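# Carry tube rack through self-closing doors onto desk

## Task

Move the test-tube rack from the counter, through the doors that swing shut by themselves, and set it on the desk. At the end the rack must stand upright, every tube must be fully seated in a hole, and both doors must be closed. The rack or any tube touching the floor is a failure. Any number of robots may help. Finish by opening the gripper(s) and backing away. A robot that falls over or is left leaning is a failure.

## Robot and tools

Robots. There are three identical Hello Robot Stretch 3 units: r1, r2 and r3. Each has a two-wheel differential base with a passive omni wheel at the rear. The base is 0.33 m long and 0.34 m wide. It carries a vertical mast with a lift, and a telescoping arm that extends toward the robot's right side. The base cannot strafe, so driving is the only way to move the gripper forward or back. Turning in place pivots about a point 0.05 m behind the front edge. With the arm retracted and the wrist folded, the turning sweep has a radius of 0.28 m. An unfolded, level gripper reaches past that circle.

Frames. Every robot reports in its own base frame: origin on the floor midway between the drive wheels, x forward, y left, z up. The odometry frame is that base frame as it was at the scene start. hand_pose is given in the base frame, at the point where the closed fingertips meet. With all wrist joints at zero, its x axis points up, y points back along the arm toward the mast, and z points to the robot's rear. Nothing in the state gives one robot's position relative to another. Use images, lidar_m, wrist_depth_mm and head_depth_mm for that.

execute_actions. The argument actions is a list holding one action or none. An empty list just reports state and images. The action is an object keyed by robot name. Under each name you may give base, joints and contact_limits, and all listed motions start together. base holds exactly one command, and both are relative to where the base last measured itself. translate_m is a straight-line offset in metres, from -1 to 1, positive forward. rotate_rad is an in-place turn offset in radians, from -3.2 to 3.2, positive counter-clockwise seen from above. joints maps joint names to absolute targets:
- lift_m: 0 to 1.1 m, arm height on the mast.
- arm_m: 0 to 0.52 m, extension.
- wrist_yaw_rad: -1.345 to 4.42. 0 points the gripper along the arm, positive swings it toward the front, and 3.0 folds it over the base.
- wrist_pitch_rad: -1.57 to 0.451. 0 is level; negative tips the fingertips down.
- wrist_roll_rad: -2.911 to 2.911. At 0 the fingers are side by side and level.
- gripper_m: -0.089 to 0.179; larger means wider. The real fingertip gap is smaller than this value (0.007 m less near closed, 0.025 m less wide open), and it is zero below 0.007.
- head_pan_rad: -3.953 to 1.73. 0 is forward, positive is left, and -1.57 looks along the arm.
- head_tilt_rad: -1.53 to 0.419. Negative looks down.
contact_limits takes only arm_m, a motor effort in percent from 1 to 100. The arm stops with contact_stop once its effort reaches about that level. Lower values are gentler, but very low ones stop the arm immediately. The limit also caps the arm's holding force until your next action. cameras lists the camera names whose images you want, such as r2_wrist_camera, or all. An empty list returns no images, and an unknown name rejects the call. Any robot, base or joint you omit may still be pushing toward an earlier target. One bad key or out-of-range number rejects the whole call, and nothing moves. If a result reports a stop, the remaining calls in that reply are skipped. A single action runs at most 15 s.

wait (seconds 0 to 10) commands nothing new and returns state and images. zoom_image (camera, region [x0, y0, x1, y1] in pixels, at most 504 by 504) magnifies part of that camera's most recent full image. finished_scene (scene number) ends the scene for good, so the goal must already hold.

Results. base_status and joint_status describe how each motion ended. For the base, done only means the wheels turned the commanded amount, even if they slipped. off_target means it stopped short and may still be pushing. After contact_stop, time_out or torque_fault, the old target is dropped. A lift or arm that hits something stops and goes slack, so a loaded lift can sink. on_its_own covers anything not commanded in this call; its "held at" value is a target, not the actual position. motor_effort is in percent, positive toward higher joint values, with the peak in brackets. These readings are noisy and biased. An effort at rest outside its normal range suggests a load or a push. lidar_m gives 12 distances in metres in 30-degree sectors: the 1st is straight ahead, then counter-clockwise (4th left, 7th behind, 10th right), and "-" means nothing seen. Its plane is 0.17 m above the floor, so it sees legs, not tabletops, and it misses transparent things. wrist_depth_mm (45 to 1000) and head_depth_mm (280 to 4000, sideways image) are 7x7 grids of median depth, read from the top left. base_odometry counts wheel turns. turned_by_wheels and turned_by_imu give rotation since the last result. base_tilt gives forward and right lean in degrees, each with an offset of up to about 4 degrees. The pictures line names the images in order. Camera calibration gives K and T_world_to_cam, which maps the carrying robot's base frame into the camera frame. These values are approximate.

Speed. A stowed arm (lift_m under 0.30, arm_m under 0.03, wrist_yaw_rad over 2.54) lets the base reach 0.30 m/s and 1.9 rad/s. Otherwise it is limited to 0.10 m/s and 0.63 rad/s.

Gripping. Command a width below the object's to grasp. To release, command at least 0.02 above the touching value. Neither the reading nor done confirms a grasp. Over-squeezing triggers a stall guard that weakens the grip; send a changed value to regrip.

Avoid. Robots must never press into each other: once bases touch, even millimetres more of driving fails the run. Equal commands move robots slightly differently (up to 2.5 cm per metre), so a load carried jointly can be wrenched and tip a robot. Fold or unfold the wrist only with lift_m between 0.32 and 0.95, wrist_pitch_rad -0.4 and roll near 0. With wrist_yaw_rad below -0.4, pitch the wrist to -0.5 or lower. Pushing on something rigid with the gripper above about 0.45 m, driving while holding something fixed, or snagging furniture (especially in reverse) can tip a robot. If that happens, reverse in small steps, free the gripper, and lower the lift to about 0.2. Wrist servos that strain too long go limp for 10 s. Loose objects may occasionally be nudged. Never drop the rack, let tubes fall, or slam anything.

Each tool is called after "Call:" as name(argument=value, ...), one argument or row to a line, values as JSON.

## Session

Call:
execute_actions(
  actions=[],
)

Scene clock: 0.00 s.
r1.base_odometry: x=+0.000 y=+0.000 heading=+0.000 (m, m, rad; r1's odometry frame)
r1.turned_by_wheels: +0.000 (rad since the last result)
r1.turned_by_imu: +0.000 (rad since the last result)
r1.base_tilt: forward=+0.2 right=+0.1 (deg)
r1.lidar_m: 1.21 1.18 1.24 0.96 0.95 0.99 1.40 1.47 3.01 2.36 2.21 1.61
r1.head_depth_mm: 1608 1625 1619 1624 1633 1649 1641 / 1496 1494 1514 1512 1513 1516 1529 / 1386 1405 1395 1411 1415 1417 1416 / 1300 1309 1318 1312 1319 1318 1319 / 1223 1230 1231 1236 1240 1237 1247 / 1159 1158 1160 1164 1169 1167 1174 / 1095 1099 1103 1100 1105 1107 1109
r1.base_status: not commanded
r1.joint_positions: lift_m=+0.424 arm_m=-0.001 wrist_yaw_rad=+3.055 wrist_pitch_rad=-0.488 wrist_roll_rad=+0.016 gripper_m=+0.037 head_pan_rad=-0.016 head_tilt_rad=-0.001
r1.joint_status: not commanded
r1.motor_effort: left_wheel=+0 right_wheel=+1 lift_m=+39 arm_m=+0 wrist_yaw_rad=+0 wrist_pitch_rad=+6 wrist_roll_rad=+0 gripper_m=-1 head_pan_rad=+0 head_tilt_rad=+3 (%)
r1.hand_pose: x=-0.0026 y=+0.0699 z=+0.4214 quat_wxyz=(+0.202, +0.698, +0.139, +0.673) (m; r1's base frame)
r1.wrist_depth_mm: 743 808 980 - - - - / 777 870 - - - - - / 866 947 - - - - - / 881 887 907 885 880 871 873 / 738 745 733 741 766 742 740 / 665 637 665 644 636 627 641 / 564 579 - - 565 560 556
r2.base_odometry: x=+0.000 y=+0.000 heading=+0.000 (m, m, rad; r2's odometry frame)
r2.turned_by_wheels: +0.000 (rad since the last result)
r2.turned_by_imu: +0.000 (rad since the last result)
r2.base_tilt: forward=+1.1 right=+1.3 (deg)
r2.lidar_m: 1.36 2.96 2.88 2.39 2.38 1.38 1.15 1.74 0.92 0.76 0.76 0.85
r2.head_depth_mm: 1126 1135 1143 1149 1153 1167 1178 / 1310 1327 1338 1347 1357 1369 1380 / 1576 1598 1612 1629 1636 1653 1674 / 1876 1999 2028 2045 2059 2095 2112 / 2062 2643 2732 2765 2803 2828 2460 / 2050 2844 2910 2886 2883 2884 2498 / 2033 2802 2799 2790 2829 2786 2486
r2.base_status: not commanded
r2.joint_positions: lift_m=+0.595 arm_m=+0.003 wrist_yaw_rad=+2.979 wrist_pitch_rad=-0.440 wrist_roll_rad=+0.018 gripper_m=+0.037 head_pan_rad=-0.018 head_tilt_rad=-0.007
r2.joint_status: not commanded
r2.motor_effort: left_wheel=+0 right_wheel=+1 lift_m=+26 arm_m=+0 wrist_yaw_rad=+0 wrist_pitch_rad=+7 wrist_roll_rad=+0 gripper_m=+0 head_pan_rad=+0 head_tilt_rad=+2 (%)
r2.hand_pose: x=+0.0145 y=+0.0712 z=+0.6030 quat_wxyz=(+0.211, +0.706, +0.096, +0.669) (m; r2's base frame)
r2.wrist_depth_mm: - - - - - - - / - - - - - - - / - - - - - - - / - - - - - - - / - - - 996 - 971 - / 829 821 - 820 806 830 833 / 713 714 707 720 725 712 711
r3.base_odometry: x=+0.000 y=+0.000 heading=+0.000 (m, m, rad; r3's odometry frame)
r3.turned_by_wheels: +0.000 (rad since the last result)
r3.turned_by_imu: +0.000 (rad since the last result)
r3.base_tilt: forward=+1.8 right=-0.8 (deg)
r3.lidar_m: 1.98 1.98 2.30 2.81 2.55 1.38 1.16 1.16 1.31 1.95 1.50 2.01
r3.head_depth_mm: 1929 2217 2253 2215 2255 2276 2208 / 1945 2134 2164 2164 2172 2156 2201 / 1951 2104 2084 2083 2078 2084 2116 / 1978 2046 2019 2045 2039 2067 2028 / 1932 1967 1980 2001 1983 1976 1993 / 1893 1929 1899 1900 1912 1914 1920 / 1845 1855 1857 1871 1858 1864 1859
r3.base_status: not commanded
r3.joint_positions: lift_m=+0.560 arm_m=+0.000 wrist_yaw_rad=+3.080 wrist_pitch_rad=-0.344 wrist_roll_rad=+0.014 gripper_m=+0.037 head_pan_rad=+0.010 head_tilt_rad=-0.020
r3.joint_status: not commanded
r3.motor_effort: left_wheel=+0 right_wheel=+1 lift_m=+25 arm_m=+0 wrist_yaw_rad=+1 wrist_pitch_rad=+5 wrist_roll_rad=+0 gripper_m=+0 head_pan_rad=+0 head_tilt_rad=+2 (%)
r3.hand_pose: x=-0.0068 y=+0.0874 z=+0.5895 quat_wxyz=(+0.143, +0.705, +0.098, +0.688) (m; r3's base frame)
r3.wrist_depth_mm: - - - - - - - / - - - - - - - / - - - - - - - / - - - - - - - / - - - - - - - / 888 904 890 871 - 851 850 / 771 767 - 740 741 734 729
pictures: r1_head_camera (sideways: a quarter turn clockwise sets it upright), r1_nav_camera (sideways: a quarter turn counterclockwise sets it upright), r1_wrist_camera, r2_head_camera (sideways: a quarter turn clockwise sets it upright), r2_nav_camera (sideways: a quarter turn counterclockwise sets it upright), r2_wrist_camera, r3_head_camera (sideways: a quarter turn clockwise sets it upright), r3_nav_camera (sideways: a quarter turn counterclockwise sets it upright), r3_wrist_camera
Images, in order (width x height): r1_head_camera 896x504, r1_nav_camera 672x504, r1_wrist_camera 644x364, r2_head_camera 896x504, r2_nav_camera 672x504, r2_wrist_camera 644x364, r3_head_camera 896x504, r3_nav_camera 672x504, r3_wrist_camera 644x364.

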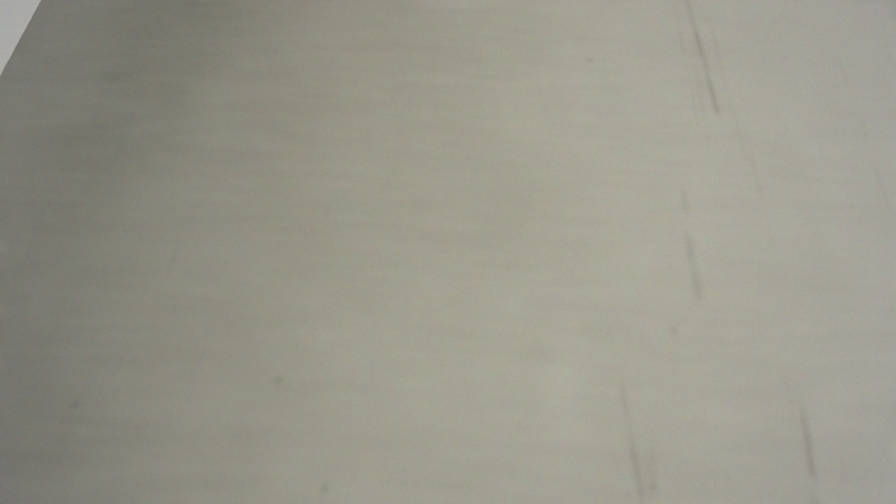

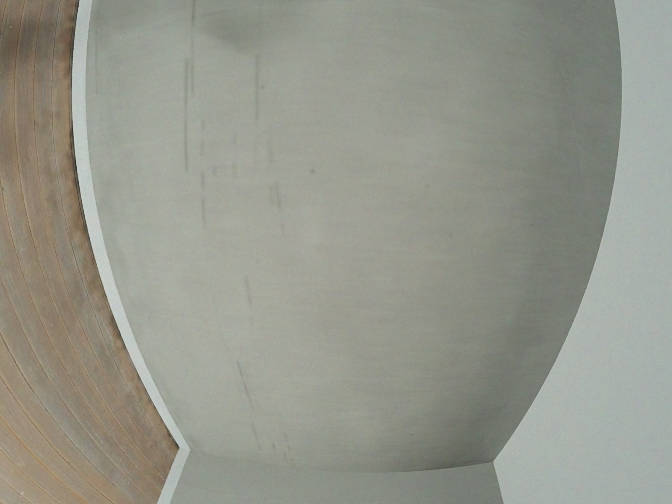

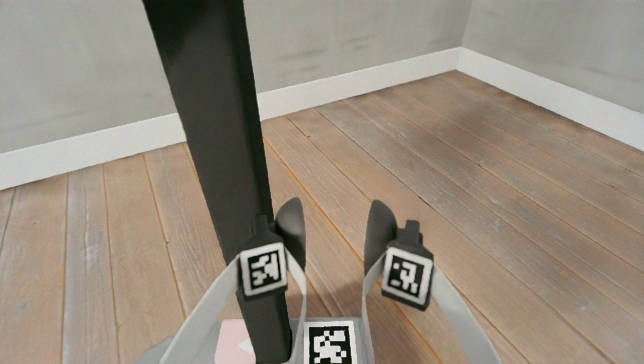

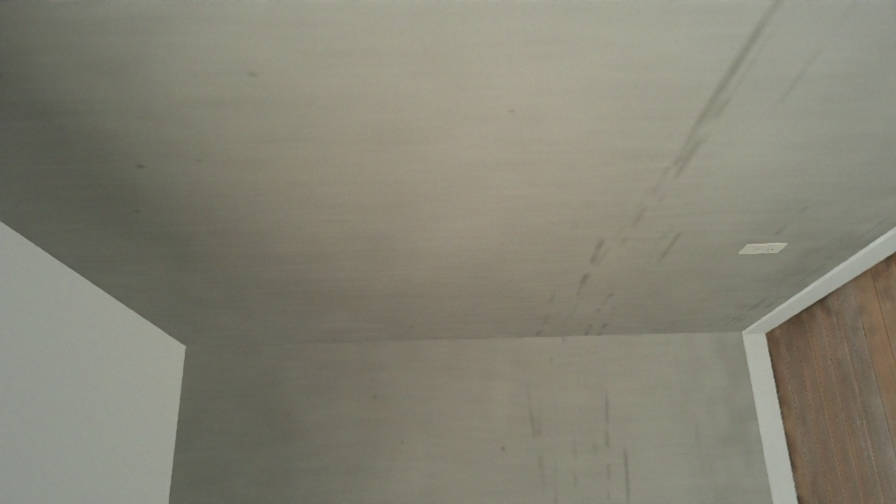

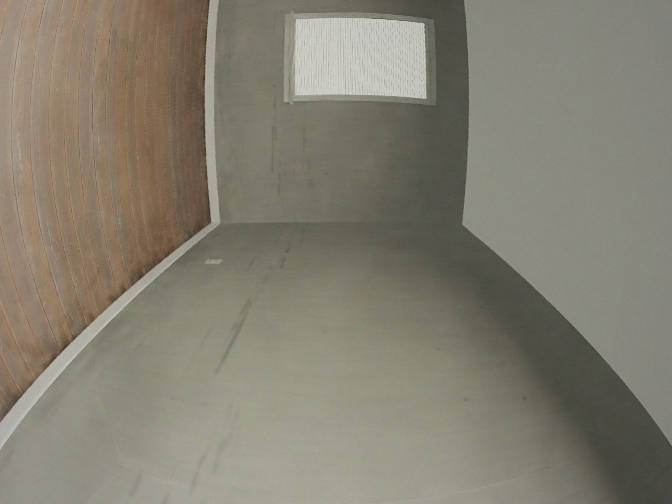

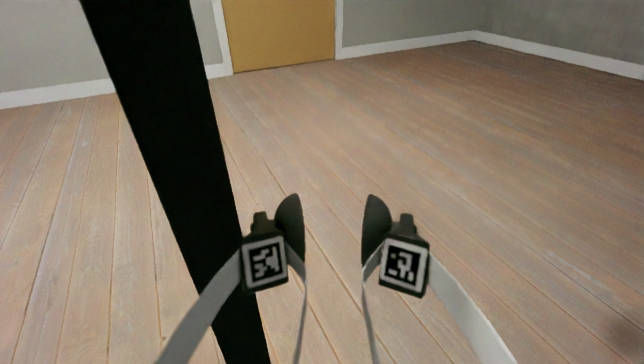

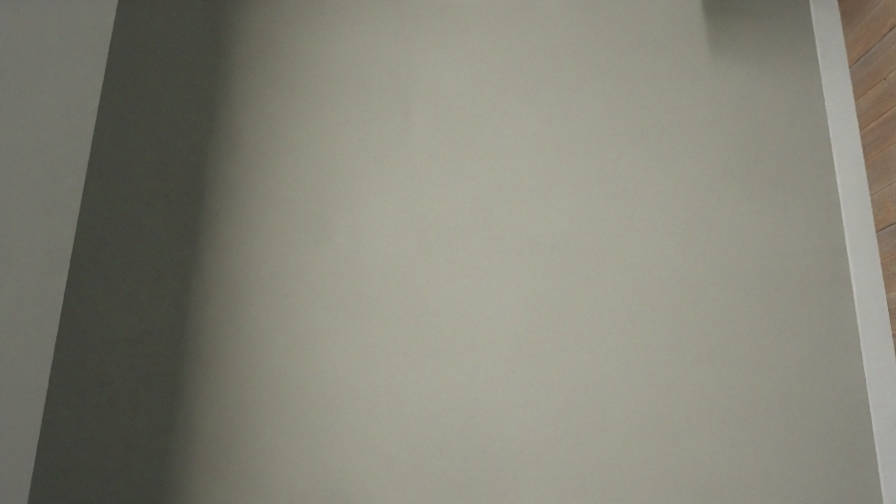

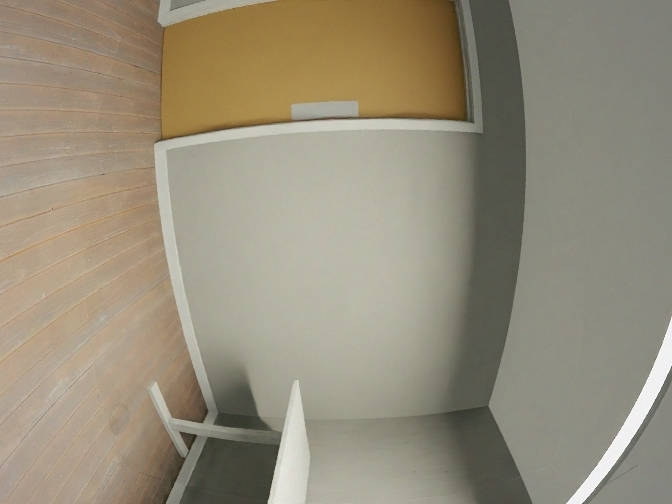

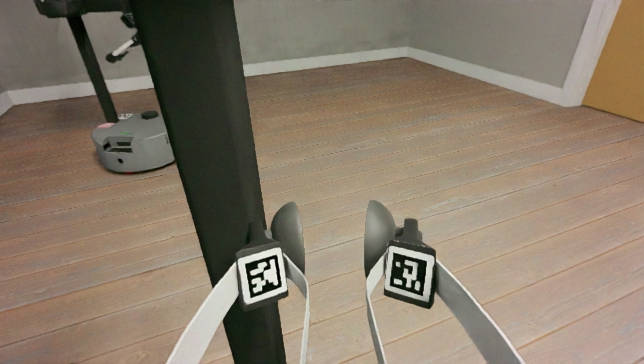

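Call:
execute_actions(
  actions=[
    {"r1":{"joints":{"head_pan_rad":-2.2,"head_tilt_rad":-0.4,"lift_m":0.27}},"r2":{"joints":{"head_pan_rad":-3.6,"head_tilt_rad":-0.4,"lift_m":0.27}},"r3":{"joints":{"head_pan_rad":-1.1,"head_tilt_rad":-0.4,"lift_m":0.27}}},
  ],
  cameras=["r1_nav_camera","r2_nav_camera","r3_nav_camera","r3_head_camera"],
)

Scene clock: 11.70 s.
r1.base_odometry: x=+0.000 y=+0.000 heading=+0.000 (m, m, rad; r1's odometry frame)
r1.turned_by_wheels: +0.000 (rad since the last result)
r1.turned_by_imu: +0.002 (rad since the last result)
r1.base_tilt: forward=+0.2 right=+0.1 (deg)
r1.lidar_m: 1.21 1.18 1.24 0.96 0.95 0.99 1.40 1.48 3.00 2.35 2.21 1.60
r1.head_depth_mm: 3056 3102 3185 3216 1782 1692 1446 / 3195 3380 3562 3666 2194 1698 1434 / 3310 3505 3786 3598 2382 1786 1411 / 3460 3734 3956 3571 2367 1773 1407 / 3535 3714 - 3435 2335 1763 1405 / 3011 3282 3417 3406 2314 1752 1392 / 2687 2829 2967 3075 2257 1725 1382
r1.base_status: not commanded
r1.joint_positions: lift_m=+0.270 arm_m=-0.001 wrist_yaw_rad=+3.055 wrist_pitch_rad=-0.488 wrist_roll_rad=+0.016 gripper_m=+0.037 head_pan_rad=-2.193 head_tilt_rad=-0.395
r1.joint_status: all done
r1.motor_effort: left_wheel=+1(0) right_wheel=+0(1) lift_m=+24(32) arm_m=+1(0) wrist_yaw_rad=+0(1) wrist_pitch_rad=+6(6) wrist_roll_rad=-1(0) gripper_m=+0(0) head_pan_rad=-5(52) head_tilt_rad=-2(30) (%)
r1.hand_pose: x=-0.0026 y=+0.0699 z=+0.2678 quat_wxyz=(+0.202, +0.698, +0.140, +0.673) (m; r1's base frame)
r1.wrist_depth_mm: 731 825 985 - - - 998 / 793 870 - - - - 999 / 811 782 - 777 796 786 780 / 629 644 636 640 627 621 630 / 534 537 - 556 554 530 529 / 480 - - - - 452 462 / - - - - 403 400 404
r2.base_odometry: x=+0.000 y=+0.000 heading=+0.000 (m, m, rad; r2's odometry frame)
r2.turned_by_wheels: +0.000 (rad since the last result)
r2.turned_by_imu: +0.000 (rad since the last result)
r2.base_tilt: forward=+1.1 right=+1.3 (deg)
r2.lidar_m: 1.36 2.97 2.87 2.39 2.38 1.38 1.16 1.75 0.92 0.76 0.76 0.85
r2.head_depth_mm: 2280 2378 2528 2677 2353 1804 1473 / 2444 2587 2208 2346 2352 1814 1468 / 2506 2645 1974 2015 2188 1818 1477 / 2248 2406 1779 1770 1910 1812 1474 / 2067 2193 1835 1580 1679 1772 1482 / 1896 2008 1839 1422 1513 1657 1475 / 1769 1848 1847 1291 1370 1453 1492
r2.base_status: not commanded
r2.joint_positions: lift_m=+0.270 arm_m=+0.003 wrist_yaw_rad=+2.979 wrist_pitch_rad=-0.441 wrist_roll_rad=+0.018 gripper_m=+0.037 head_pan_rad=-3.593 head_tilt_rad=-0.395
r2.joint_status: all done
r2.motor_effort: left_wheel=+0(0) right_wheel=+1(1) lift_m=+15(22) arm_m=-2(1) wrist_yaw_rad=+0(1) wrist_pitch_rad=+8(8) wrist_roll_rad=+0(0) gripper_m=-1(1) head_pan_rad=-5(59) head_tilt_rad=-1(27) (%)
r2.hand_pose: x=+0.0145 y=+0.0710 z=+0.2781 quat_wxyz=(+0.211, +0.706, +0.096, +0.669) (m; r2's base frame)
r2.wrist_depth_mm: - - - - - - - / - - - - - - - / 877 874 901 870 858 849 844 / 671 672 671 668 666 661 660 / 544 551 - 549 567 536 543 / 463 496 - - 447 456 457 / - - - - 398 391 397
r3.base_odometry: x=+0.000 y=+0.000 heading=+0.000 (m, m, rad; r3's odometry frame)
r3.turned_by_wheels: +0.000 (rad since the last result)
r3.turned_by_imu: +0.001 (rad since the last result)
r3.base_tilt: forward=+1.8 right=-0.8 (deg)
r3.lidar_m: 1.98 1.97 2.29 2.81 2.55 1.38 1.16 1.16 1.30 1.95 1.50 2.00
r3.head_depth_mm: 1613 1728 1832 1966 2086 1806 1458 / 1654 1758 1830 2041 2151 1801 1459 / 1676 1796 1850 1610 2165 1819 1447 / 1714 1820 1849 2101 2247 1801 1445 / 1730 1854 1819 2131 2257 1781 1445 / 1778 1897 1829 2210 2332 1794 1445 / 1806 1940 1797 2265 2351 1799 1454
r3.base_status: not commanded
r3.joint_positions: lift_m=+0.270 arm_m=+0.000 wrist_yaw_rad=+3.080 wrist_pitch_rad=-0.345 wrist_roll_rad=+0.014 gripper_m=+0.037 head_pan_rad=-1.093 head_tilt_rad=-0.395
r3.joint_status: all done
r3.motor_effort: left_wheel=+0(0) right_wheel=+1(1) lift_m=+23(23) arm_m=+0(0) wrist_yaw_rad=+0(0) wrist_pitch_rad=+5(5) wrist_roll_rad=+0(0) gripper_m=+0(0) head_pan_rad=-4(59) head_tilt_rad=-2(25) (%)
r3.hand_pose: x=-0.0068 y=+0.0873 z=+0.2995 quat_wxyz=(+0.144, +0.705, +0.099, +0.688) (m; r3's base frame)
r3.wrist_depth_mm: - - - - - - - / - - - - - - - / - - - - - 982 955 / 805 786 - 767 768 748 731 / 630 630 - 623 643 604 595 / 526 519 - 530 - 504 500 / 459 - - - 438 434 434
pictures: r1_nav_camera (sideways: a quarter turn counterclockwise sets it upright), r2_nav_camera (sideways: a quarter turn counterclockwise sets it upright), r3_head_camera (sideways: a quarter turn clockwise sets it upright), r3_nav_camera (sideways: a quarter turn counterclockwise sets it upright)
camera_calibration (this result's frames):
r1_nav_camera: T_world_to_cam=[[-0.211504, -0.362051, 0.907847, -1.14038], [-0.84183, 0.539409, 0.0189933, 0.0352837], [-0.496577, -0.760235, -0.418872, 0.506418], [0, 0, 0, 1]] pos_world=[0.0399836, -0.0469107, 1.24674]
r2_nav_camera: T_world_to_cam=[[-0.346843, 0.161377, 0.923936, -1.15663], [0.458287, 0.888645, 0.0168265, 0.0245471], [-0.818336, 0.429264, -0.382177, 0.463658], [0, 0, 0, 1]] pos_world=[-0.0329913, -0.0341914, 1.24544]
r3_head_camera: T_world_to_cam=[[-0.205027, 0.355503, -0.911911, 1.20958], [0.860105, 0.510088, 0.00547464, -0.00764611], [0.467101, -0.783217, -0.410351, 0.488067], [0, 0, 0, 1]] pos_world=[0.026596, -0.0438447, 1.30335]
r3_nav_camera: T_world_to_cam=[[0.162092, -0.406222, 0.899283, -1.12766], [-0.880389, -0.471151, -0.054141, 0.128546], [0.445691, -0.782943, -0.434004, 0.515175], [0, 0, 0, 1]] pos_world=[0.0663454, 0.00583821, 1.24463]
Images, in order (width x height): r1_nav_camera 672x504, r2_nav_camera 672x504, r3_head_camera 896x504, r3_nav_camera 672x504.

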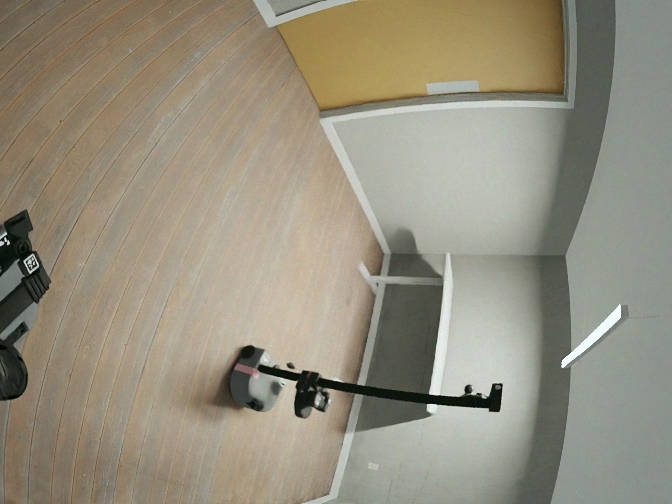

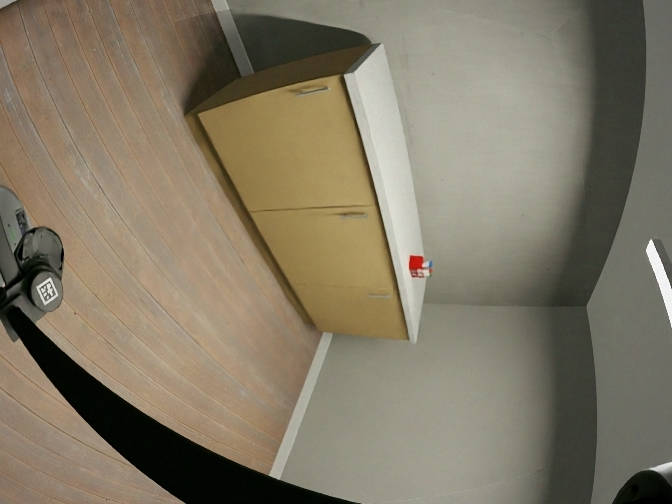

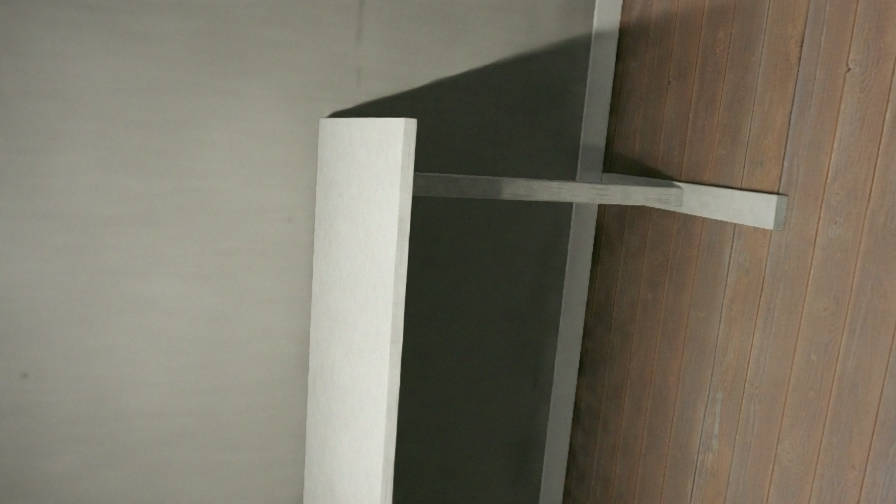

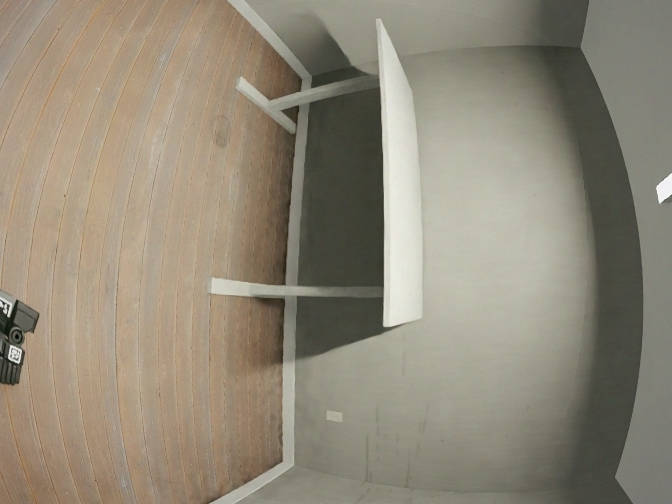

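Call:
execute_actions(
  actions=[
    {"r1":{"base":{"rotate_rad":-1.7},"joints":{"head_pan_rad":0}},"r2":{"base":{"rotate_rad":2.36},"joints":{"head_pan_rad":-0.7,"head_tilt_rad":-0.2}},"r3":{"base":{"rotate_rad":0.7},"joints":{"head_pan_rad":0}}},
  ],
  cameras=["r2_nav_camera","r2_head_camera"],
)

Call:
execute_actions(
  actions=[
    {"r1":{"base":{"translate_m":0.9}},"r2":{"base":{"translate_m":1},"joints":{"head_pan_rad":0.55,"head_tilt_rad":-0.4}},"r3":{"base":{"translate_m":1.0}}},
  ],
  cameras=["r2_head_camera","r3_nav_camera"],
)

Scene clock: 25.57 s.
r1.base_odometry: x=+0.000 y=+0.000 heading=-1.700 (m, m, rad; r1's odometry frame)
r1.turned_by_wheels: -1.700 (rad since the last result)
r1.turned_by_imu: -1.678 (rad since the last result)
r1.base_tilt: forward=+0.2 right=+0.1 (deg)
r1.lidar_m: 2.43 2.22 1.81 1.25 1.18 1.20 0.99 0.94 0.96 1.25 1.52 3.43
r1.head_depth_mm: 2913 3183 3531 3641 2434 1816 1452 / 2650 2873 3175 3397 2423 1803 1435 / 2462 2675 2886 3108 2401 1783 1418 / 2289 2444 2666 2917 2364 1771 1414 / 2231 2381 2562 2754 2314 1764 1392 / 2098 2238 2401 2554 2311 1737 1383 / 1979 2102 2241 2410 2261 1724 1382
r1.base_status: done
r1.joint_positions: lift_m=+0.270 arm_m=-0.001 wrist_yaw_rad=+3.055 wrist_pitch_rad=-0.488 wrist_roll_rad=+0.016 gripper_m=+0.037 head_pan_rad=-0.007 head_tilt_rad=-0.396
r1.joint_status: all done
r1.motor_effort: left_wheel=+1(11) right_wheel=+0(4) lift_m=+24(25) arm_m=+1(0) wrist_yaw_rad=+0(1) wrist_pitch_rad=+6(6) wrist_roll_rad=-1(1) gripper_m=+0(0) head_pan_rad=+4(51) head_tilt_rad=-3(2) (%)
r1.hand_pose: x=-0.0026 y=+0.0699 z=+0.2678 quat_wxyz=(+0.202, +0.698, +0.140, +0.673) (m; r1's base frame)
r1.wrist_depth_mm: 945 975 - - - - - / 977 - - - - - - / 794 802 - 778 790 785 779 / 646 639 633 638 622 636 627 / 545 553 - 553 548 528 531 / 481 - - - - 454 456 / - - - - 403 400 400
r2.base_odometry: x=+0.000 y=+0.000 heading=+2.360 (m, m, rad; r2's odometry frame)
r2.turned_by_wheels: +2.360 (rad since the last result)
r2.turned_by_imu: +2.376 (rad since the last result)
r2.base_tilt: forward=+1.1 right=+1.3 (deg)
r2.lidar_m: 1.76 1.20 1.15 1.15 0.80 0.76 0.78 1.02 2.39 3.02 2.52 2.38
r2.head_depth_mm: 2422 2481 2603 2704 2812 2330 1785 / 2343 2448 2530 2606 2711 2329 1788 / 2288 2359 2462 2532 2660 2338 1789 / 2220 2299 2390 2486 2558 2387 1796 / 2168 2236 2309 2404 2481 2382 1794 / 2135 2207 2256 2325 2398 2376 1807 / 2055 2143 2191 2273 2344 2386 1798
r2.base_status: done
r2.joint_positions: lift_m=+0.270 arm_m=+0.003 wrist_yaw_rad=+2.979 wrist_pitch_rad=-0.441 wrist_roll_rad=+0.018 gripper_m=+0.037 head_pan_rad=-0.707 head_tilt_rad=-0.211
r2.joint_status: all done
r2.motor_effort: left_wheel=+0(5) right_wheel=+2(9) lift_m=+15(15) arm_m=-1(2) wrist_yaw_rad=-1(0) wrist_pitch_rad=+8(8) wrist_roll_rad=+0(0) gripper_m=-1(0) head_pan_rad=+4(58) head_tilt_rad=+5(24) (%)
r2.hand_pose: x=+0.0145 y=+0.0710 z=+0.2781 quat_wxyz=(+0.211, +0.706, +0.096, +0.669) (m; r2's base frame)
r2.wrist_depth_mm: 653 - - - - 952 882 / 686 - - - - - - / 686 789 876 872 875 857 867 / 639 680 671 676 665 677 667 / 544 546 - 551 566 545 541 / 461 491 - - 447 460 451 / - - - - 394 393 395
r3.base_odometry: x=+0.000 y=+0.000 heading=+0.700 (m, m, rad; r3's odometry frame)
r3.turned_by_wheels: +0.700 (rad since the last result)
r3.turned_by_imu: +0.689 (rad since the last result)
r3.base_tilt: forward=+1.8 right=-0.7 (deg)
r3.lidar_m: 1.99 2.49 1.61 1.60 1.26 1.16 1.16 1.46 1.50 1.97 2.01 1.97
r3.head_depth_mm: 1705 1779 1863 1987 2110 1800 1450 / 1792 1923 2022 2160 2284 1814 1441 / 1859 1992 2107 2278 2358 1785 1451 / 1949 2070 2216 2384 2380 1789 1427 / 2005 2146 2294 2464 2375 1807 1445 / 2021 2177 2379 2569 2378 1802 1448 / 2150 2308 2474 2668 2357 1795 1438
r3.base_status: done
r3.joint_positions: lift_m=+0.270 arm_m=+0.000 wrist_yaw_rad=+3.080 wrist_pitch_rad=-0.345 wrist_roll_rad=+0.014 gripper_m=+0.037 head_pan_rad=-0.007 head_tilt_rad=-0.396
r3.joint_status: all done
r3.motor_effort: left_wheel=-1(9) right_wheel=+3(12) lift_m=+23(22) arm_m=+0(0) wrist_yaw_rad=+0(1) wrist_pitch_rad=+5(5) wrist_roll_rad=+0(0) gripper_m=+0(0) head_pan_rad=+6(57) head_tilt_rad=-1(2) (%)
r3.hand_pose: x=-0.0068 y=+0.0873 z=+0.2995 quat_wxyz=(+0.144, +0.705, +0.099, +0.688) (m; r3's base frame)
r3.wrist_depth_mm: - - - - - - - / - - - - - - - / - - - - - 977 984 / 805 792 - 759 754 750 726 / 640 626 - 614 630 599 594 / 525 522 - 531 - 505 500 / 457 - - - 434 432 432
pictures: r2_head_camera (sideways: a quarter turn clockwise sets it upright), r2_nav_camera (sideways: a quarter turn counterclockwise sets it upright)
camera_calibration (this result's frames):
r2_head_camera: T_world_to_cam=[[-0.128328, 0.143945, -0.98123, 1.2992], [0.673269, 0.739117, 0.0203756, -0.0306662], [0.728177, -0.658017, -0.191763, 0.199115], [0, 0, 0, 1]] pos_world=[0.0423783, -0.0333256, 1.31362]
r2_nav_camera: T_world_to_cam=[[0.161029, -0.129564, 0.978408, -1.23088], [-0.670015, -0.74225, 0.0119818, 0.0377335], [0.724671, -0.657478, -0.206334, 0.225388], [0, 0, 0, 1]] pos_world=[0.0601569, 0.016718, 1.25035]
Images, in order (width x height): r2_head_camera 896x504, r2_nav_camera 672x504.

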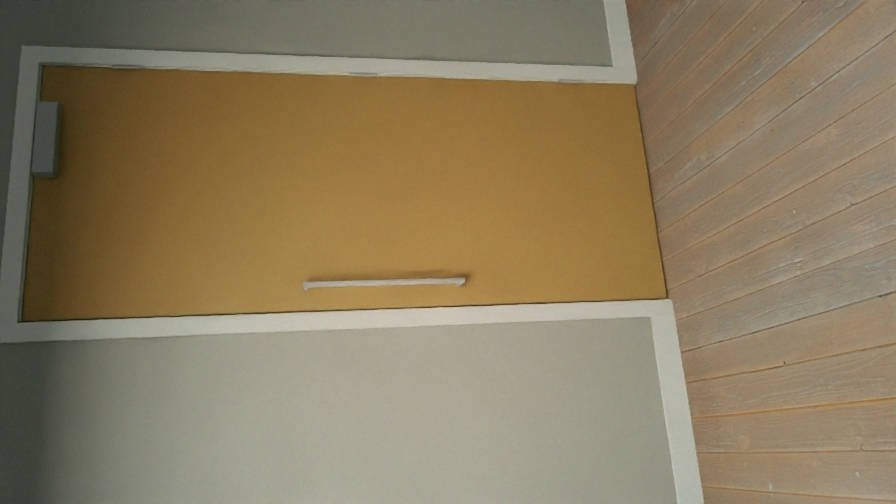

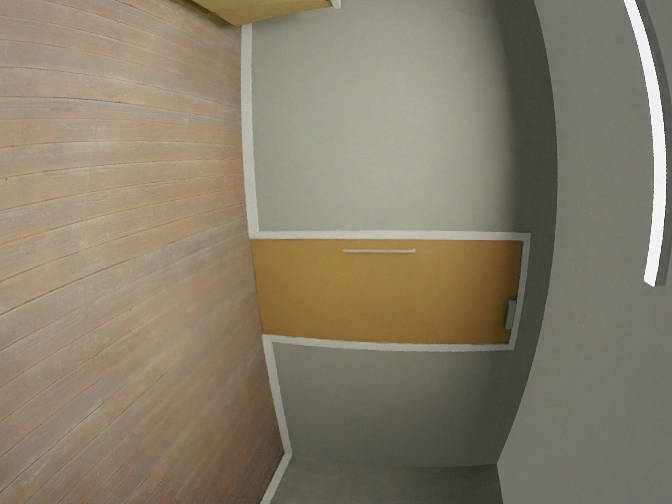

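Scene clock: 30.50 s.
r1.base_odometry: x=-0.116 y=-0.893 heading=-1.700 (m, m, rad; r1's odometry frame)
r1.turned_by_wheels: +0.000 (rad since the last result)
r1.turned_by_imu: +0.000 (rad since the last result)
r1.base_tilt: forward=+0.2 right=+0.1 (deg)
r1.lidar_m: 1.65 1.46 1.50 1.79 1.69 1.72 1.78 1.68 1.72 2.23 2.66 0.70
r1.head_depth_mm: 1896 2077 2344 2612 2429 1814 1064 / 1747 1905 2077 2298 2401 1811 1431 / 1620 1747 1911 2099 2234 1787 1416 / 1515 1625 1752 1887 2061 1760 1412 / 1452 1561 1671 1803 1969 1742 1399 / 1403 1508 1604 1735 1876 1752 1393 / 1331 1405 1504 1611 1741 1714 1386
r1.base_status: done
r1.joint_positions: lift_m=+0.270 arm_m=-0.001 wrist_yaw_rad=+3.055 wrist_pitch_rad=-0.488 wrist_roll_rad=+0.016 gripper_m=+0.037 head_pan_rad=-0.007 head_tilt_rad=-0.396
r1.joint_status: not commanded
r1.motor_effort: left_wheel=+1(11) right_wheel=-1(3) lift_m=+25(25) arm_m=+0(0) wrist_yaw_rad=+1(0) wrist_pitch_rad=+6(6) wrist_roll_rad=-1(1) gripper_m=+0(0) head_pan_rad=+4(4) head_tilt_rad=-1(2) (%)
r1.hand_pose: x=-0.0026 y=+0.0699 z=+0.2677 quat_wxyz=(+0.202, +0.698, +0.140, +0.673) (m; r1's base frame)
r1.wrist_depth_mm: - - - - - - - / - - - - - - - / 789 783 - 790 777 771 773 / 636 645 649 636 632 638 628 / 537 545 - 549 551 536 533 / 471 - - - - 461 457 / - - - - 402 401 404
r2.base_odometry: x=-0.710 y=+0.705 heading=+2.360 (m, m, rad; r2's odometry frame)
r2.turned_by_wheels: +0.000 (rad since the last result)
r2.turned_by_imu: +0.005 (rad since the last result)
r2.base_tilt: forward=+1.1 right=+1.4 (deg)
r2.lidar_m: 1.09 0.74 0.70 0.71 0.92 1.65 1.69 2.22 3.39 2.24 1.57 1.48
r2.head_depth_mm: 1621 1716 1790 1166 1246 1383 1477 / 1567 1685 1784 1086 1120 1242 1398 / 1465 1573 1637 1034 1021 1113 1233 / 1376 1468 1531 997 939 1016 1109 / 1303 1378 1453 946 858 932 1010 / 1225 1306 1387 1045 803 861 929 / 1166 1231 1300 1045 759 799 857
r2.base_status: done
r2.joint_positions: lift_m=+0.270 arm_m=+0.003 wrist_yaw_rad=+2.979 wrist_pitch_rad=-0.441 wrist_roll_rad=+0.018 gripper_m=+0.037 head_pan_rad=+0.543 head_tilt_rad=-0.396
r2.joint_status: all done
r2.motor_effort: left_wheel=-1(6) right_wheel=+2(8) lift_m=+15(16) arm_m=-1(1) wrist_yaw_rad=+0(0) wrist_pitch_rad=+8(8) wrist_roll_rad=+0(0) gripper_m=+0(0) head_pan_rad=+4(58) head_tilt_rad=-1(19) (%)
r2.hand_pose: x=+0.0145 y=+0.0710 z=+0.2781 quat_wxyz=(+0.211, +0.706, +0.097, +0.669) (m; r2's base frame)
r2.wrist_depth_mm: - - 753 707 639 605 560 / - - 893 804 702 649 598 / 872 864 848 857 819 779 697 / 680 687 662 676 663 654 669 / 546 547 - 558 557 547 541 / 467 493 - - 441 453 461 / - - - - 397 394 391
r3.base_odometry: x=+0.765 y=+0.644 heading=+0.700 (m, m, rad; r3's odometry frame)
r3.turned_by_wheels: +0.000 (rad since the last result)
r3.turned_by_imu: +0.006 (rad since the last result)
r3.base_tilt: forward=+1.7 right=-0.7 (deg)
r3.lidar_m: 1.14 1.32 2.42 0.81 2.25 2.08 2.10 2.04 2.02 1.74 1.14 1.05
r3.head_depth_mm: 929 987 1043 1118 1193 1287 1366 / 966 1027 1094 1164 1249 1354 1403 / 999 1065 1141 1212 1329 1440 1444 / 1046 1116 1198 1280 1390 1516 1436 / 1096 1170 1250 1350 1481 1613 1439 / 1135 1194 1276 1364 1503 1623 1439 / 1099 1191 1293 1414 1551 1678 1435
r3.base_status: done
r3.joint_positions: lift_m=+0.270 arm_m=+0.000 wrist_yaw_rad=+3.080 wrist_pitch_rad=-0.345 wrist_roll_rad=+0.014 gripper_m=+0.037 head_pan_rad=-0.007 head_tilt_rad=-0.396
r3.joint_status: not commanded
r3.motor_effort: left_wheel=-2(8) right_wheel=+2(11) lift_m=+23(22) arm_m=+0(0) wrist_yaw_rad=+0(1) wrist_pitch_rad=+5(5) wrist_roll_rad=+0(0) gripper_m=+0(0) head_pan_rad=+5(4) head_tilt_rad=-1(2) (%)
r3.hand_pose: x=-0.0068 y=+0.0873 z=+0.2995 quat_wxyz=(+0.144, +0.705, +0.099, +0.688) (m; r3's base frame)
r3.wrist_depth_mm: - - - - - - - / - - 936 - - - - / - - 852 975 - 971 952 / 797 792 - 762 769 756 744 / 639 628 - 613 632 596 592 / 532 520 - 534 - 509 497 / 458 - - - 430 436 432
pictures: r2_head_camera (sideways: a quarter turn clockwise sets it upright), r3_nav_camera (sideways: a quarter turn counterclockwise sets it upright)
camera_calibration (this result's frames):
r2_head_camera: T_world_to_cam=[[-0.329, -0.168, -0.929266, 1.23254], [-0.486096, 0.873791, 0.0141276, -0.0154557], [0.809611, 0.45636, -0.369142, 0.429479], [0, 0, 0, 1]] pos_world=[0.0502818, 0.0245751, 1.30411]
r3_nav_camera: T_world_to_cam=[[0.436017, -0.0459503, 0.898765, -1.12865], [0.00640423, -0.998512, -0.0541569, 0.123157], [0.899916, 0.0293692, -0.435073, 0.513796], [0, 0, 0, 1]] pos_world=[0.0289484, 0.0560221, 1.2446]
Images, in order (width x height): r2_head_camera 896x504, r3_nav_camera 672x504.

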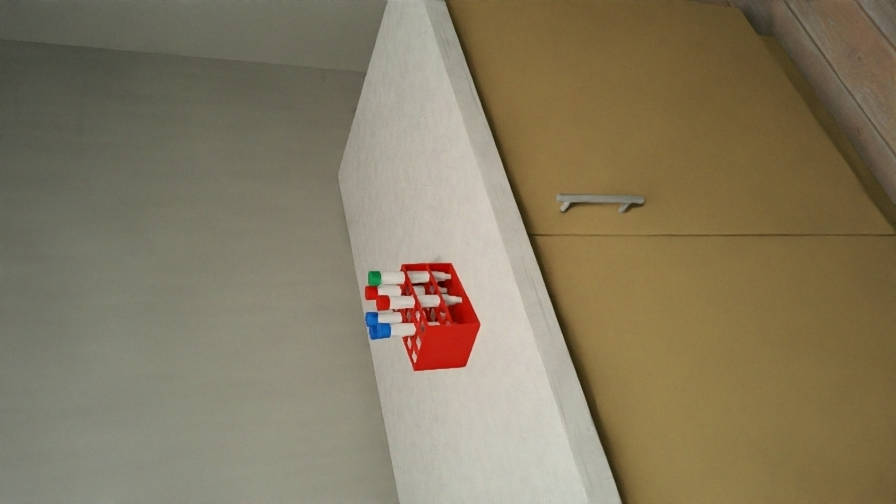

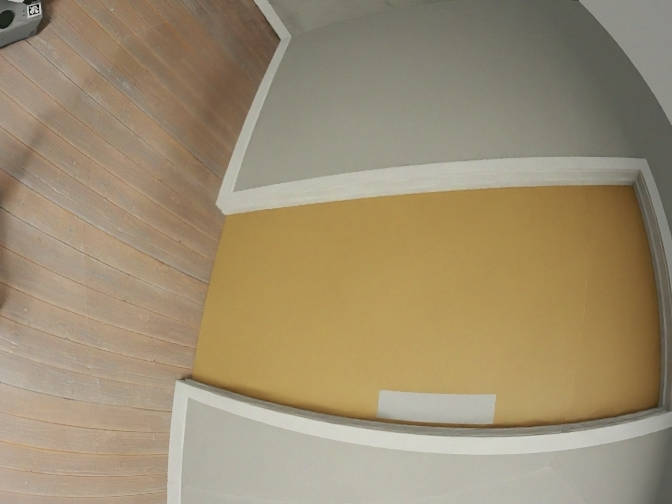

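Call:
execute_actions(
  actions=[
    {"r2":{"base":{"translate_m":0.49}},"r3":{"base":{"translate_m":0.5}}},
  ],
  cameras=[],
)

Call:
execute_actions(
  actions=[
    {"r2":{"base":{"rotate_rad":2.64},"joints":{"head_pan_rad":-1.57,"head_tilt_rad":-0.55}},"r3":{"base":{"rotate_rad":-0.37},"joints":{"head_tilt_rad":-0.9}}},
  ],
  cameras=["r2_head_camera","r3_nav_camera"],
)

Call:
execute_actions(
  actions=[
    {"r2":{"joints":{"lift_m":0.9,"wrist_pitch_rad":-0.4}},"r3":{"base":{"translate_m":0.6},"joints":{"lift_m":0.31}}},
  ],
  cameras=["r3_nav_camera"],
)

Scene clock: 49.53 s.
r1.base_odometry: x=-0.116 y=-0.893 heading=-1.700 (m, m, rad; r1's odometry frame)
r1.turned_by_wheels: +0.000 (rad since the last result)
r1.turned_by_imu: +0.002 (rad since the last result)
r1.base_tilt: forward=+0.2 right=+0.1 (deg)
r1.lidar_m: 0.86 1.46 1.50 1.78 1.69 1.71 1.78 1.68 1.71 2.24 2.66 2.27
r1.head_depth_mm: 1885 2087 2320 2572 2424 1812 1440 / 1730 1884 2096 2312 2415 1798 1426 / 1616 1763 1906 2121 2248 1765 1348 / 1502 1610 1760 1912 2075 1050 1236 / 1414 778 838 1733 1938 1049 1193 / 1394 1501 1600 1726 1868 1735 1391 / 1317 1408 1500 1611 1748 1700 1382
r1.base_status: not commanded
r1.joint_positions: lift_m=+0.270 arm_m=-0.001 wrist_yaw_rad=+3.055 wrist_pitch_rad=-0.488 wrist_roll_rad=+0.016 gripper_m=+0.037 head_pan_rad=-0.007 head_tilt_rad=-0.396
r1.joint_status: not commanded
r1.motor_effort: left_wheel=+2(1) right_wheel=-1(1) lift_m=+25(25) arm_m=+0(1) wrist_yaw_rad=+1(0) wrist_pitch_rad=+6(6) wrist_roll_rad=-1(1) gripper_m=+0(0) head_pan_rad=+5(3) head_tilt_rad=-1(1) (%)
r1.hand_pose: x=-0.0026 y=+0.0699 z=+0.2677 quat_wxyz=(+0.202, +0.698, +0.140, +0.673) (m; r1's base frame)
r1.wrist_depth_mm: - - - - - - - / - - - - - - - / 787 788 - 776 780 789 776 / 637 640 633 640 622 639 642 / 538 551 - 545 551 535 529 / 471 - - - - 457 455 / - - - - 402 399 397
r2.base_odometry: x=-1.057 y=+1.050 heading=+2.360 (m, m, rad; r2's odometry frame)
r2.turned_by_wheels: +0.000 (rad since the last result)
r2.turned_by_imu: +0.002 (rad since the last result)
r2.base_tilt: forward=+1.1 right=+1.3 (deg)
r2.lidar_m: 0.76 0.52 0.49 0.50 0.64 2.09 2.15 2.81 3.62 1.57 1.10 1.05
r2.head_depth_mm: 1150 1208 1266 1331 836 1418 1439 / 1254 1334 1412 1442 774 838 935 / 1214 1299 1386 1035 720 755 836 / 1140 1218 1295 1037 721 688 754 / 1077 1142 1216 1038 724 617 685 / 1017 1079 1140 1041 724 578 630 / 968 1019 1079 1044 725 557 579
r2.base_status: done
r2.joint_positions: lift_m=+0.270 arm_m=+0.003 wrist_yaw_rad=+2.979 wrist_pitch_rad=-0.441 wrist_roll_rad=+0.018 gripper_m=+0.037 head_pan_rad=+0.543 head_tilt_rad=-0.396
r2.joint_status: not commanded
r2.motor_effort: left_wheel=-1(6) right_wheel=+2(7) lift_m=+15(15) arm_m=-1(0) wrist_yaw_rad=+0(0) wrist_pitch_rad=+8(8) wrist_roll_rad=+0(0) gripper_m=+0(1) head_pan_rad=+4(4) head_tilt_rad=+0(1) (%)
r2.hand_pose: x=+0.0145 y=+0.0710 z=+0.2781 quat_wxyz=(+0.211, +0.706, +0.097, +0.669) (m; r2's base frame)
r2.wrist_depth_mm: 669 - 546 504 461 432 403 / 821 - 595 552 505 470 432 / 877 843 733 678 603 515 466 / 680 664 681 662 644 609 566 / 560 543 - 556 558 543 540 / 460 493 - - 446 459 459 / - - - - 400 393 391
r3.base_odometry: x=+1.147 y=+0.966 heading=+0.700 (m, m, rad; r3's odometry frame)
r3.turned_by_wheels: +0.000 (rad since the last result)
r3.turned_by_imu: +0.004 (rad since the last result)
r3.base_tilt: forward=+1.6 right=-0.7 (deg)
r3.lidar_m: 0.68 0.85 1.56 2.25 2.76 2.54 2.57 2.40 2.05 0.97 0.66 0.67
r3.head_depth_mm: 533 565 602 638 686 737 801 / 553 591 627 672 721 781 850 / 578 619 656 703 761 822 895 / 603 642 688 737 800 874 962 / 630 674 723 780 850 925 1030 / 658 704 758 824 901 994 1109 / 689 740 795 855 915 983 1064
r3.base_status: done
r3.joint_positions: lift_m=+0.270 arm_m=+0.000 wrist_yaw_rad=+3.080 wrist_pitch_rad=-0.345 wrist_roll_rad=+0.014 gripper_m=+0.037 head_pan_rad=-0.007 head_tilt_rad=-0.396
r3.joint_status: not commanded
r3.motor_effort: left_wheel=-2(8) right_wheel=+3(11) lift_m=+22(23) arm_m=+0(0) wrist_yaw_rad=+0(0) wrist_pitch_rad=+6(5) wrist_roll_rad=+0(0) gripper_m=+0(0) head_pan_rad=+4(4) head_tilt_rad=-1(2) (%)
r3.hand_pose: x=-0.0068 y=+0.0873 z=+0.2995 quat_wxyz=(+0.144, +0.705, +0.099, +0.688) (m; r3's base frame)
r3.wrist_depth_mm: - 916 - - - - - / - 951 - - - - - / 816 930 - - - 995 971 / 810 783 - 778 758 750 738 / 632 635 - 618 624 605 592 / 527 524 - 529 - 507 499 / 459 - - - 438 434 434
pictures: none
No camera images: the call's "cameras" was empty. Leave "cameras" out to get every camera's image.

Scene clock: 52.37 s.
r1.base_odometry: x=-0.116 y=-0.893 heading=-1.700 (m, m, rad; r1's odometry frame)
r1.turned_by_wheels: +0.000 (rad since the last result)
r1.turned_by_imu: +0.001 (rad since the last result)
r1.base_tilt: forward=+0.2 right=+0.2 (deg)
r1.lidar_m: 0.89 1.46 1.50 1.78 1.68 1.72 1.78 1.68 1.71 2.23 2.66 2.27
r1.head_depth_mm: 1911 2084 2309 2593 2422 1824 1431 / 1752 1901 2074 2310 2406 1799 1424 / 1617 1773 1915 2092 2243 1727 1378 / 1503 1603 1750 1904 2068 1155 1223 / 1417 868 1624 1753 1917 1020 1171 / 1379 1471 1585 1728 1879 1724 1354 / 1325 1408 1503 1604 1721 1721 1386
r1.base_status: not commanded
r1.joint_positions: lift_m=+0.270 arm_m=-0.001 wrist_yaw_rad=+3.055 wrist_pitch_rad=-0.488 wrist_roll_rad=+0.016 gripper_m=+0.037 head_pan_rad=-0.007 head_tilt_rad=-0.396
r1.joint_status: not commanded
r1.motor_effort: left_wheel=+2(1) right_wheel=-1(0) lift_m=+25(25) arm_m=+1(0) wrist_yaw_rad=-1(1) wrist_pitch_rad=+6(6) wrist_roll_rad=-1(1) gripper_m=-1(1) head_pan_rad=+3(3) head_tilt_rad=-2(2) (%)
r1.hand_pose: x=-0.0026 y=+0.0699 z=+0.2677 quat_wxyz=(+0.202, +0.698, +0.140, +0.673) (m; r1's base frame)
r1.wrist_depth_mm: - - - - - - - / - - - - - - - / 781 793 - 787 793 787 796 / 641 638 637 630 636 638 634 / 540 551 - 556 548 533 529 / 477 - - - - 458 459 / - - - - 404 401 406
r2.base_odometry: x=-1.057 y=+1.050 heading=-1.283 (m, m, rad; r2's odometry frame)
r2.turned_by_wheels: +2.640 (rad since the last result)
r2.turned_by_imu: +2.658 (rad since the last result)
r2.base_tilt: forward=+1.1 right=+1.3 (deg)
r2.lidar_m: 2.09 2.16 2.90 3.61 1.52 1.09 1.05 0.73 0.51 0.49 0.50 0.66
r2.head_depth_mm: 955 1040 1075 751 599 679 791 / 949 1041 1076 753 599 671 780 / 944 1030 1077 690 598 652 771 / 942 1023 1076 667 580 656 758 / 940 1020 1076 695 580 647 750 / 933 1014 1065 755 581 641 742 / 928 1011 1062 757 581 634 732
r2.base_status: done
r2.joint_positions: lift_m=+0.270 arm_m=+0.003 wrist_yaw_rad=+2.979 wrist_pitch_rad=-0.441 wrist_roll_rad=+0.018 gripper_m=+0.037 head_pan_rad=-1.563 head_tilt_rad=-0.543
r2.joint_status: all done
r2.motor_effort: left_wheel=-1(6) right_wheel=+2(8) lift_m=+15(15) arm_m=-2(1) wrist_yaw_rad=+0(0) wrist_pitch_rad=+8(8) wrist_roll_rad=+0(0) gripper_m=-1(1) head_pan_rad=-5(59) head_tilt_rad=-3(16) (%)
r2.hand_pose: x=+0.0145 y=+0.0709 z=+0.2781 quat_wxyz=(+0.211, +0.706, +0.097, +0.669) (m; r2's base frame)
r2.wrist_depth_mm: - - - - - - - / - - - - - - - / 863 859 857 851 852 849 854 / 678 676 665 670 672 649 655 / 547 550 - 563 570 544 536 / 460 492 - - 447 454 454 / - - - - 394 395 395
r3.base_odometry: x=+1.147 y=+0.966 heading=+0.330 (m, m, rad; r3's odometry frame)
r3.turned_by_wheels: -0.370 (rad since the last result)
r3.turned_by_imu: -0.364 (rad since the last result)
r3.base_tilt: forward=+1.7 right=-0.8 (deg)
r3.lidar_m: 0.67 0.70 0.85 2.22 2.33 0.99 2.54 2.66 2.40 2.05 0.82 0.66
r3.head_depth_mm: 574 664 786 932 1110 1261 1127 / 576 665 789 969 1256 1268 1122 / 578 669 797 976 1268 1265 1126 / 582 672 801 983 1269 1273 1128 / 584 678 807 989 1293 1276 1128 / 588 682 807 997 1309 1267 1135 / 590 685 814 1004 1314 1266 1135
r3.base_status: done
r3.joint_positions: lift_m=+0.270 arm_m=+0.000 wrist_yaw_rad=+3.080 wrist_pitch_rad=-0.345 wrist_roll_rad=+0.014 gripper_m=+0.037 head_pan_rad=-0.007 head_tilt_rad=-0.889
r3.joint_status: all done
r3.motor_effort: left_wheel=+2(10) right_wheel=-2(8) lift_m=+22(23) arm_m=+1(0) wrist_yaw_rad=+0(0) wrist_pitch_rad=+5(6) wrist_roll_rad=+0(0) gripper_m=+0(0) head_pan_rad=+3(4) head_tilt_rad=-4(28) (%)
r3.hand_pose: x=-0.0068 y=+0.0873 z=+0.2995 quat_wxyz=(+0.144, +0.705, +0.099, +0.688) (m; r3's base frame)
r3.wrist_depth_mm: - - - - - - 712 / - - - - - - 699 / - - - - - 927 726 / 795 793 - 762 760 737 727 / 635 618 - 611 639 603 599 / 525 523 - 535 - 510 506 / 457 - - - 429 433 433
pictures: r2_head_camera (sideways: a quarter turn clockwise sets it upright), r3_nav_camera (sideways: a quarter turn counterclockwise sets it upright)
camera_calibration (this result's frames):
r2_head_camera: T_world_to_cam=[[0.0222267, 0.501387, -0.864938, 1.14648], [0.999536, -0.0291483, 0.00878884, -0.0175654], [-0.0208048, -0.864732, -0.501802, 0.60717], [0, 0, 0, 1]] pos_world=[0.004707, -0.0503006, 1.29646]
r3_nav_camera: T_world_to_cam=[[0.809295, -0.0482858, 0.585414, -0.722496], [-0.0204784, -0.998329, -0.0540335, 0.123125], [0.587045, 0.0317407, -0.808932, 1.00202], [0, 0, 0, 1]] pos_world=[-0.000997582, 0.0562283, 1.24018]
Images, in order (width x height): r2_head_camera 896x504, r3_nav_camera 672x504.

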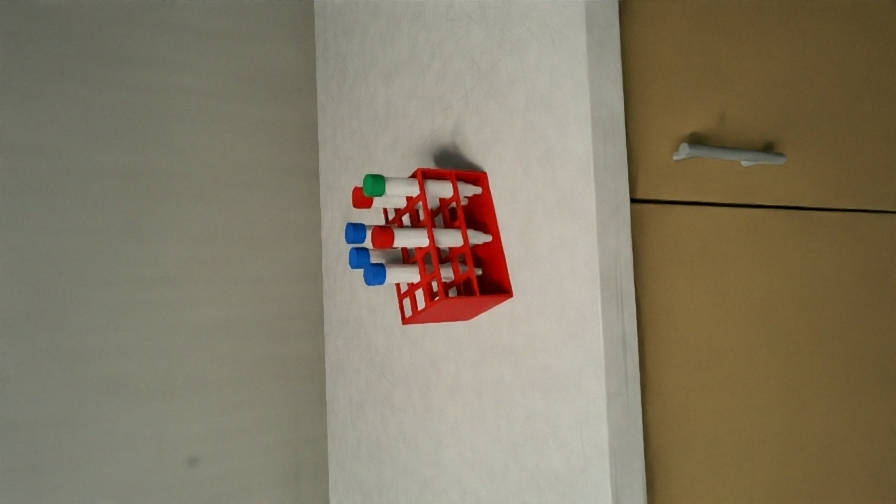

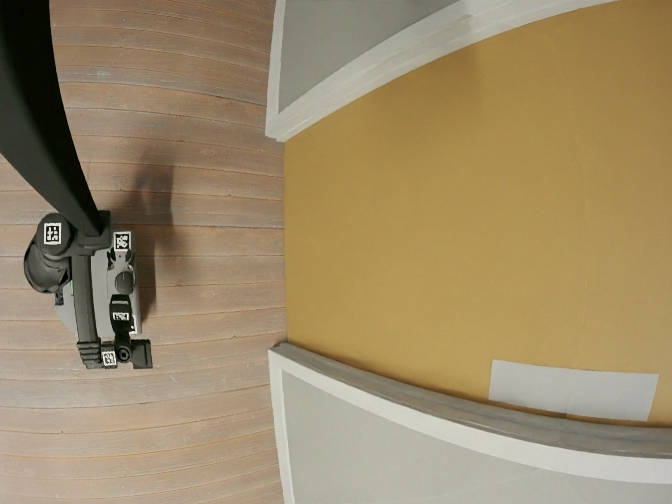

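Scene clock: 59.27 s.
r1.base_odometry: x=-0.116 y=-0.893 heading=-1.700 (m, m, rad; r1's odometry frame)
r1.turned_by_wheels: +0.000 (rad since the last result)
r1.turned_by_imu: +0.002 (rad since the last result)
r1.base_tilt: forward=+0.2 right=+0.1 (deg)
r1.lidar_m: 1.55 1.44 1.50 1.78 1.68 1.71 1.79 1.68 1.72 2.22 2.66 2.26
r1.head_depth_mm: 1909 2088 2293 2573 2443 1825 1442 / 1747 1910 2098 2310 2419 1799 1436 / 1628 1753 1917 2110 2244 1779 1412 / 1506 1622 1768 1934 2053 1774 1413 / 1447 1558 1674 1809 1958 1697 1402 / 1409 1496 1604 1712 1776 1621 1391 / 1320 1333 1491 1588 1633 1609 1379
r1.base_status: not commanded
r1.joint_positions: lift_m=+0.270 arm_m=-0.001 wrist_yaw_rad=+3.055 wrist_pitch_rad=-0.488 wrist_roll_rad=+0.016 gripper_m=+0.037 head_pan_rad=-0.007 head_tilt_rad=-0.396
r1.joint_status: not commanded
r1.motor_effort: left_wheel=+1(1) right_wheel=-1(1) lift_m=+25(25) arm_m=+1(0) wrist_yaw_rad=+0(0) wrist_pitch_rad=+6(6) wrist_roll_rad=-1(1) gripper_m=-1(1) head_pan_rad=+3(4) head_tilt_rad=-2(2) (%)
r1.hand_pose: x=-0.0026 y=+0.0699 z=+0.2677 quat_wxyz=(+0.202, +0.698, +0.140, +0.673) (m; r1's base frame)
r1.wrist_depth_mm: - - - - - - - / - - - - - 982 - / 779 789 - 775 799 777 775 / 634 641 644 623 643 635 620 / 537 545 - 550 544 531 525 / 473 - - - - 458 458 / - - - - 405 399 401
r2.base_odometry: x=-1.057 y=+1.050 heading=-1.283 (m, m, rad; r2's odometry frame)
r2.turned_by_wheels: +0.000 (rad since the last result)
r2.turned_by_imu: +0.000 (rad since the last result)
r2.base_tilt: forward=+1.1 right=+1.3 (deg)
r2.lidar_m: 2.09 2.15 2.90 3.63 1.51 1.09 1.05 0.73 0.51 0.49 0.50 0.66
r2.head_depth_mm: 955 1040 1075 754 597 678 - / 954 1035 1081 753 599 670 747 / 948 1031 1076 689 600 653 745 / 938 1026 1077 664 579 658 727 / 935 1017 1077 697 580 649 715 / 934 1014 1069 755 579 642 732 / 930 1011 1066 758 582 635 730
r2.base_status: not commanded
r2.joint_positions: lift_m=+0.900 arm_m=+0.003 wrist_yaw_rad=+2.979 wrist_pitch_rad=-0.419 wrist_roll_rad=+0.018 gripper_m=+0.037 head_pan_rad=-1.563 head_tilt_rad=-0.543
r2.joint_status: all done
r2.motor_effort: left_wheel=-1(0) right_wheel=+2(2) lift_m=+34(34) arm_m=-1(1) wrist_yaw_rad=-1(1) wrist_pitch_rad=+10(11) wrist_roll_rad=+0(0) gripper_m=-1(0) head_pan_rad=-5(4) head_tilt_rad=-4(3) (%)
r2.hand_pose: x=+0.0150 y=+0.0737 z=+0.9120 quat_wxyz=(+0.204, +0.707, +0.089, +0.671) (m; r2's base frame)
r2.wrist_depth_mm: - - - - - - - / - - - - - - - / - - - - - - - / - - - - - - - / - - - - - - - / - - - - - - - / - - - - - - -
r3.base_odometry: x=+1.715 y=+1.160 heading=+0.330 (m, m, rad; r3's odometry frame)
r3.turned_by_wheels: +0.000 (rad since the last result)
r3.turned_by_imu: +0.004 (rad since the last result)
r3.base_tilt: forward=+1.7 right=-0.7 (deg)
r3.lidar_m: - - 0.15 0.32 2.31 1.53 3.12 3.27 2.15 0.26 0.15 -
r3.head_depth_mm: - - - - - - - / - - - - - - - / - - - - - - - / - - - - - - - / - - - - - - - / - - - - - - - / - - - - - - -
r3.base_status: done
r3.joint_positions: lift_m=+0.310 arm_m=+0.000 wrist_yaw_rad=+3.080 wrist_pitch_rad=-0.345 wrist_roll_rad=+0.014 gripper_m=+0.037 head_pan_rad=-0.007 head_tilt_rad=-0.890
r3.joint_status: all done
r3.motor_effort: left_wheel=+1(11) right_wheel=-1(7) lift_m=+28(31) arm_m=+0(0) wrist_yaw_rad=+0(0) wrist_pitch_rad=+5(5) wrist_roll_rad=+0(0) gripper_m=+0(0) head_pan_rad=+4(4) head_tilt_rad=-4(5) (%)
r3.hand_pose: x=-0.0068 y=+0.0873 z=+0.3392 quat_wxyz=(+0.144, +0.705, +0.099, +0.688) (m; r3's base frame)
r3.wrist_depth_mm: - - - 592 285 153 105 / - - - 624 291 155 106 / - - - 705 299 157 107 / 885 865 - 764 303 159 108 / 709 685 - 668 247 162 109 / 579 580 571 562 - 163 110 / 497 505 - - 311 153 111
pictures: r3_nav_camera (sideways: a quarter turn counterclockwise sets it upright)
camera_calibration (this result's frames):
r3_nav_camera: T_world_to_cam=[[0.809877, -0.0482896, 0.584609, -0.721449], [-0.0205322, -0.998329, -0.0540197, 0.123107], [0.58624, 0.031746, -0.809515, 1.00278], [0, 0, 0, 1]] pos_world=[-0.00105898, 0.0562287, 1.24018]
Images, in order (width x height): r3_nav_camera 672x504.

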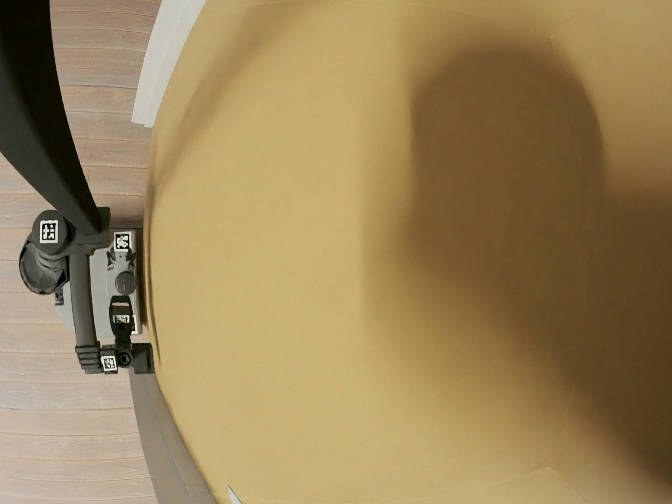

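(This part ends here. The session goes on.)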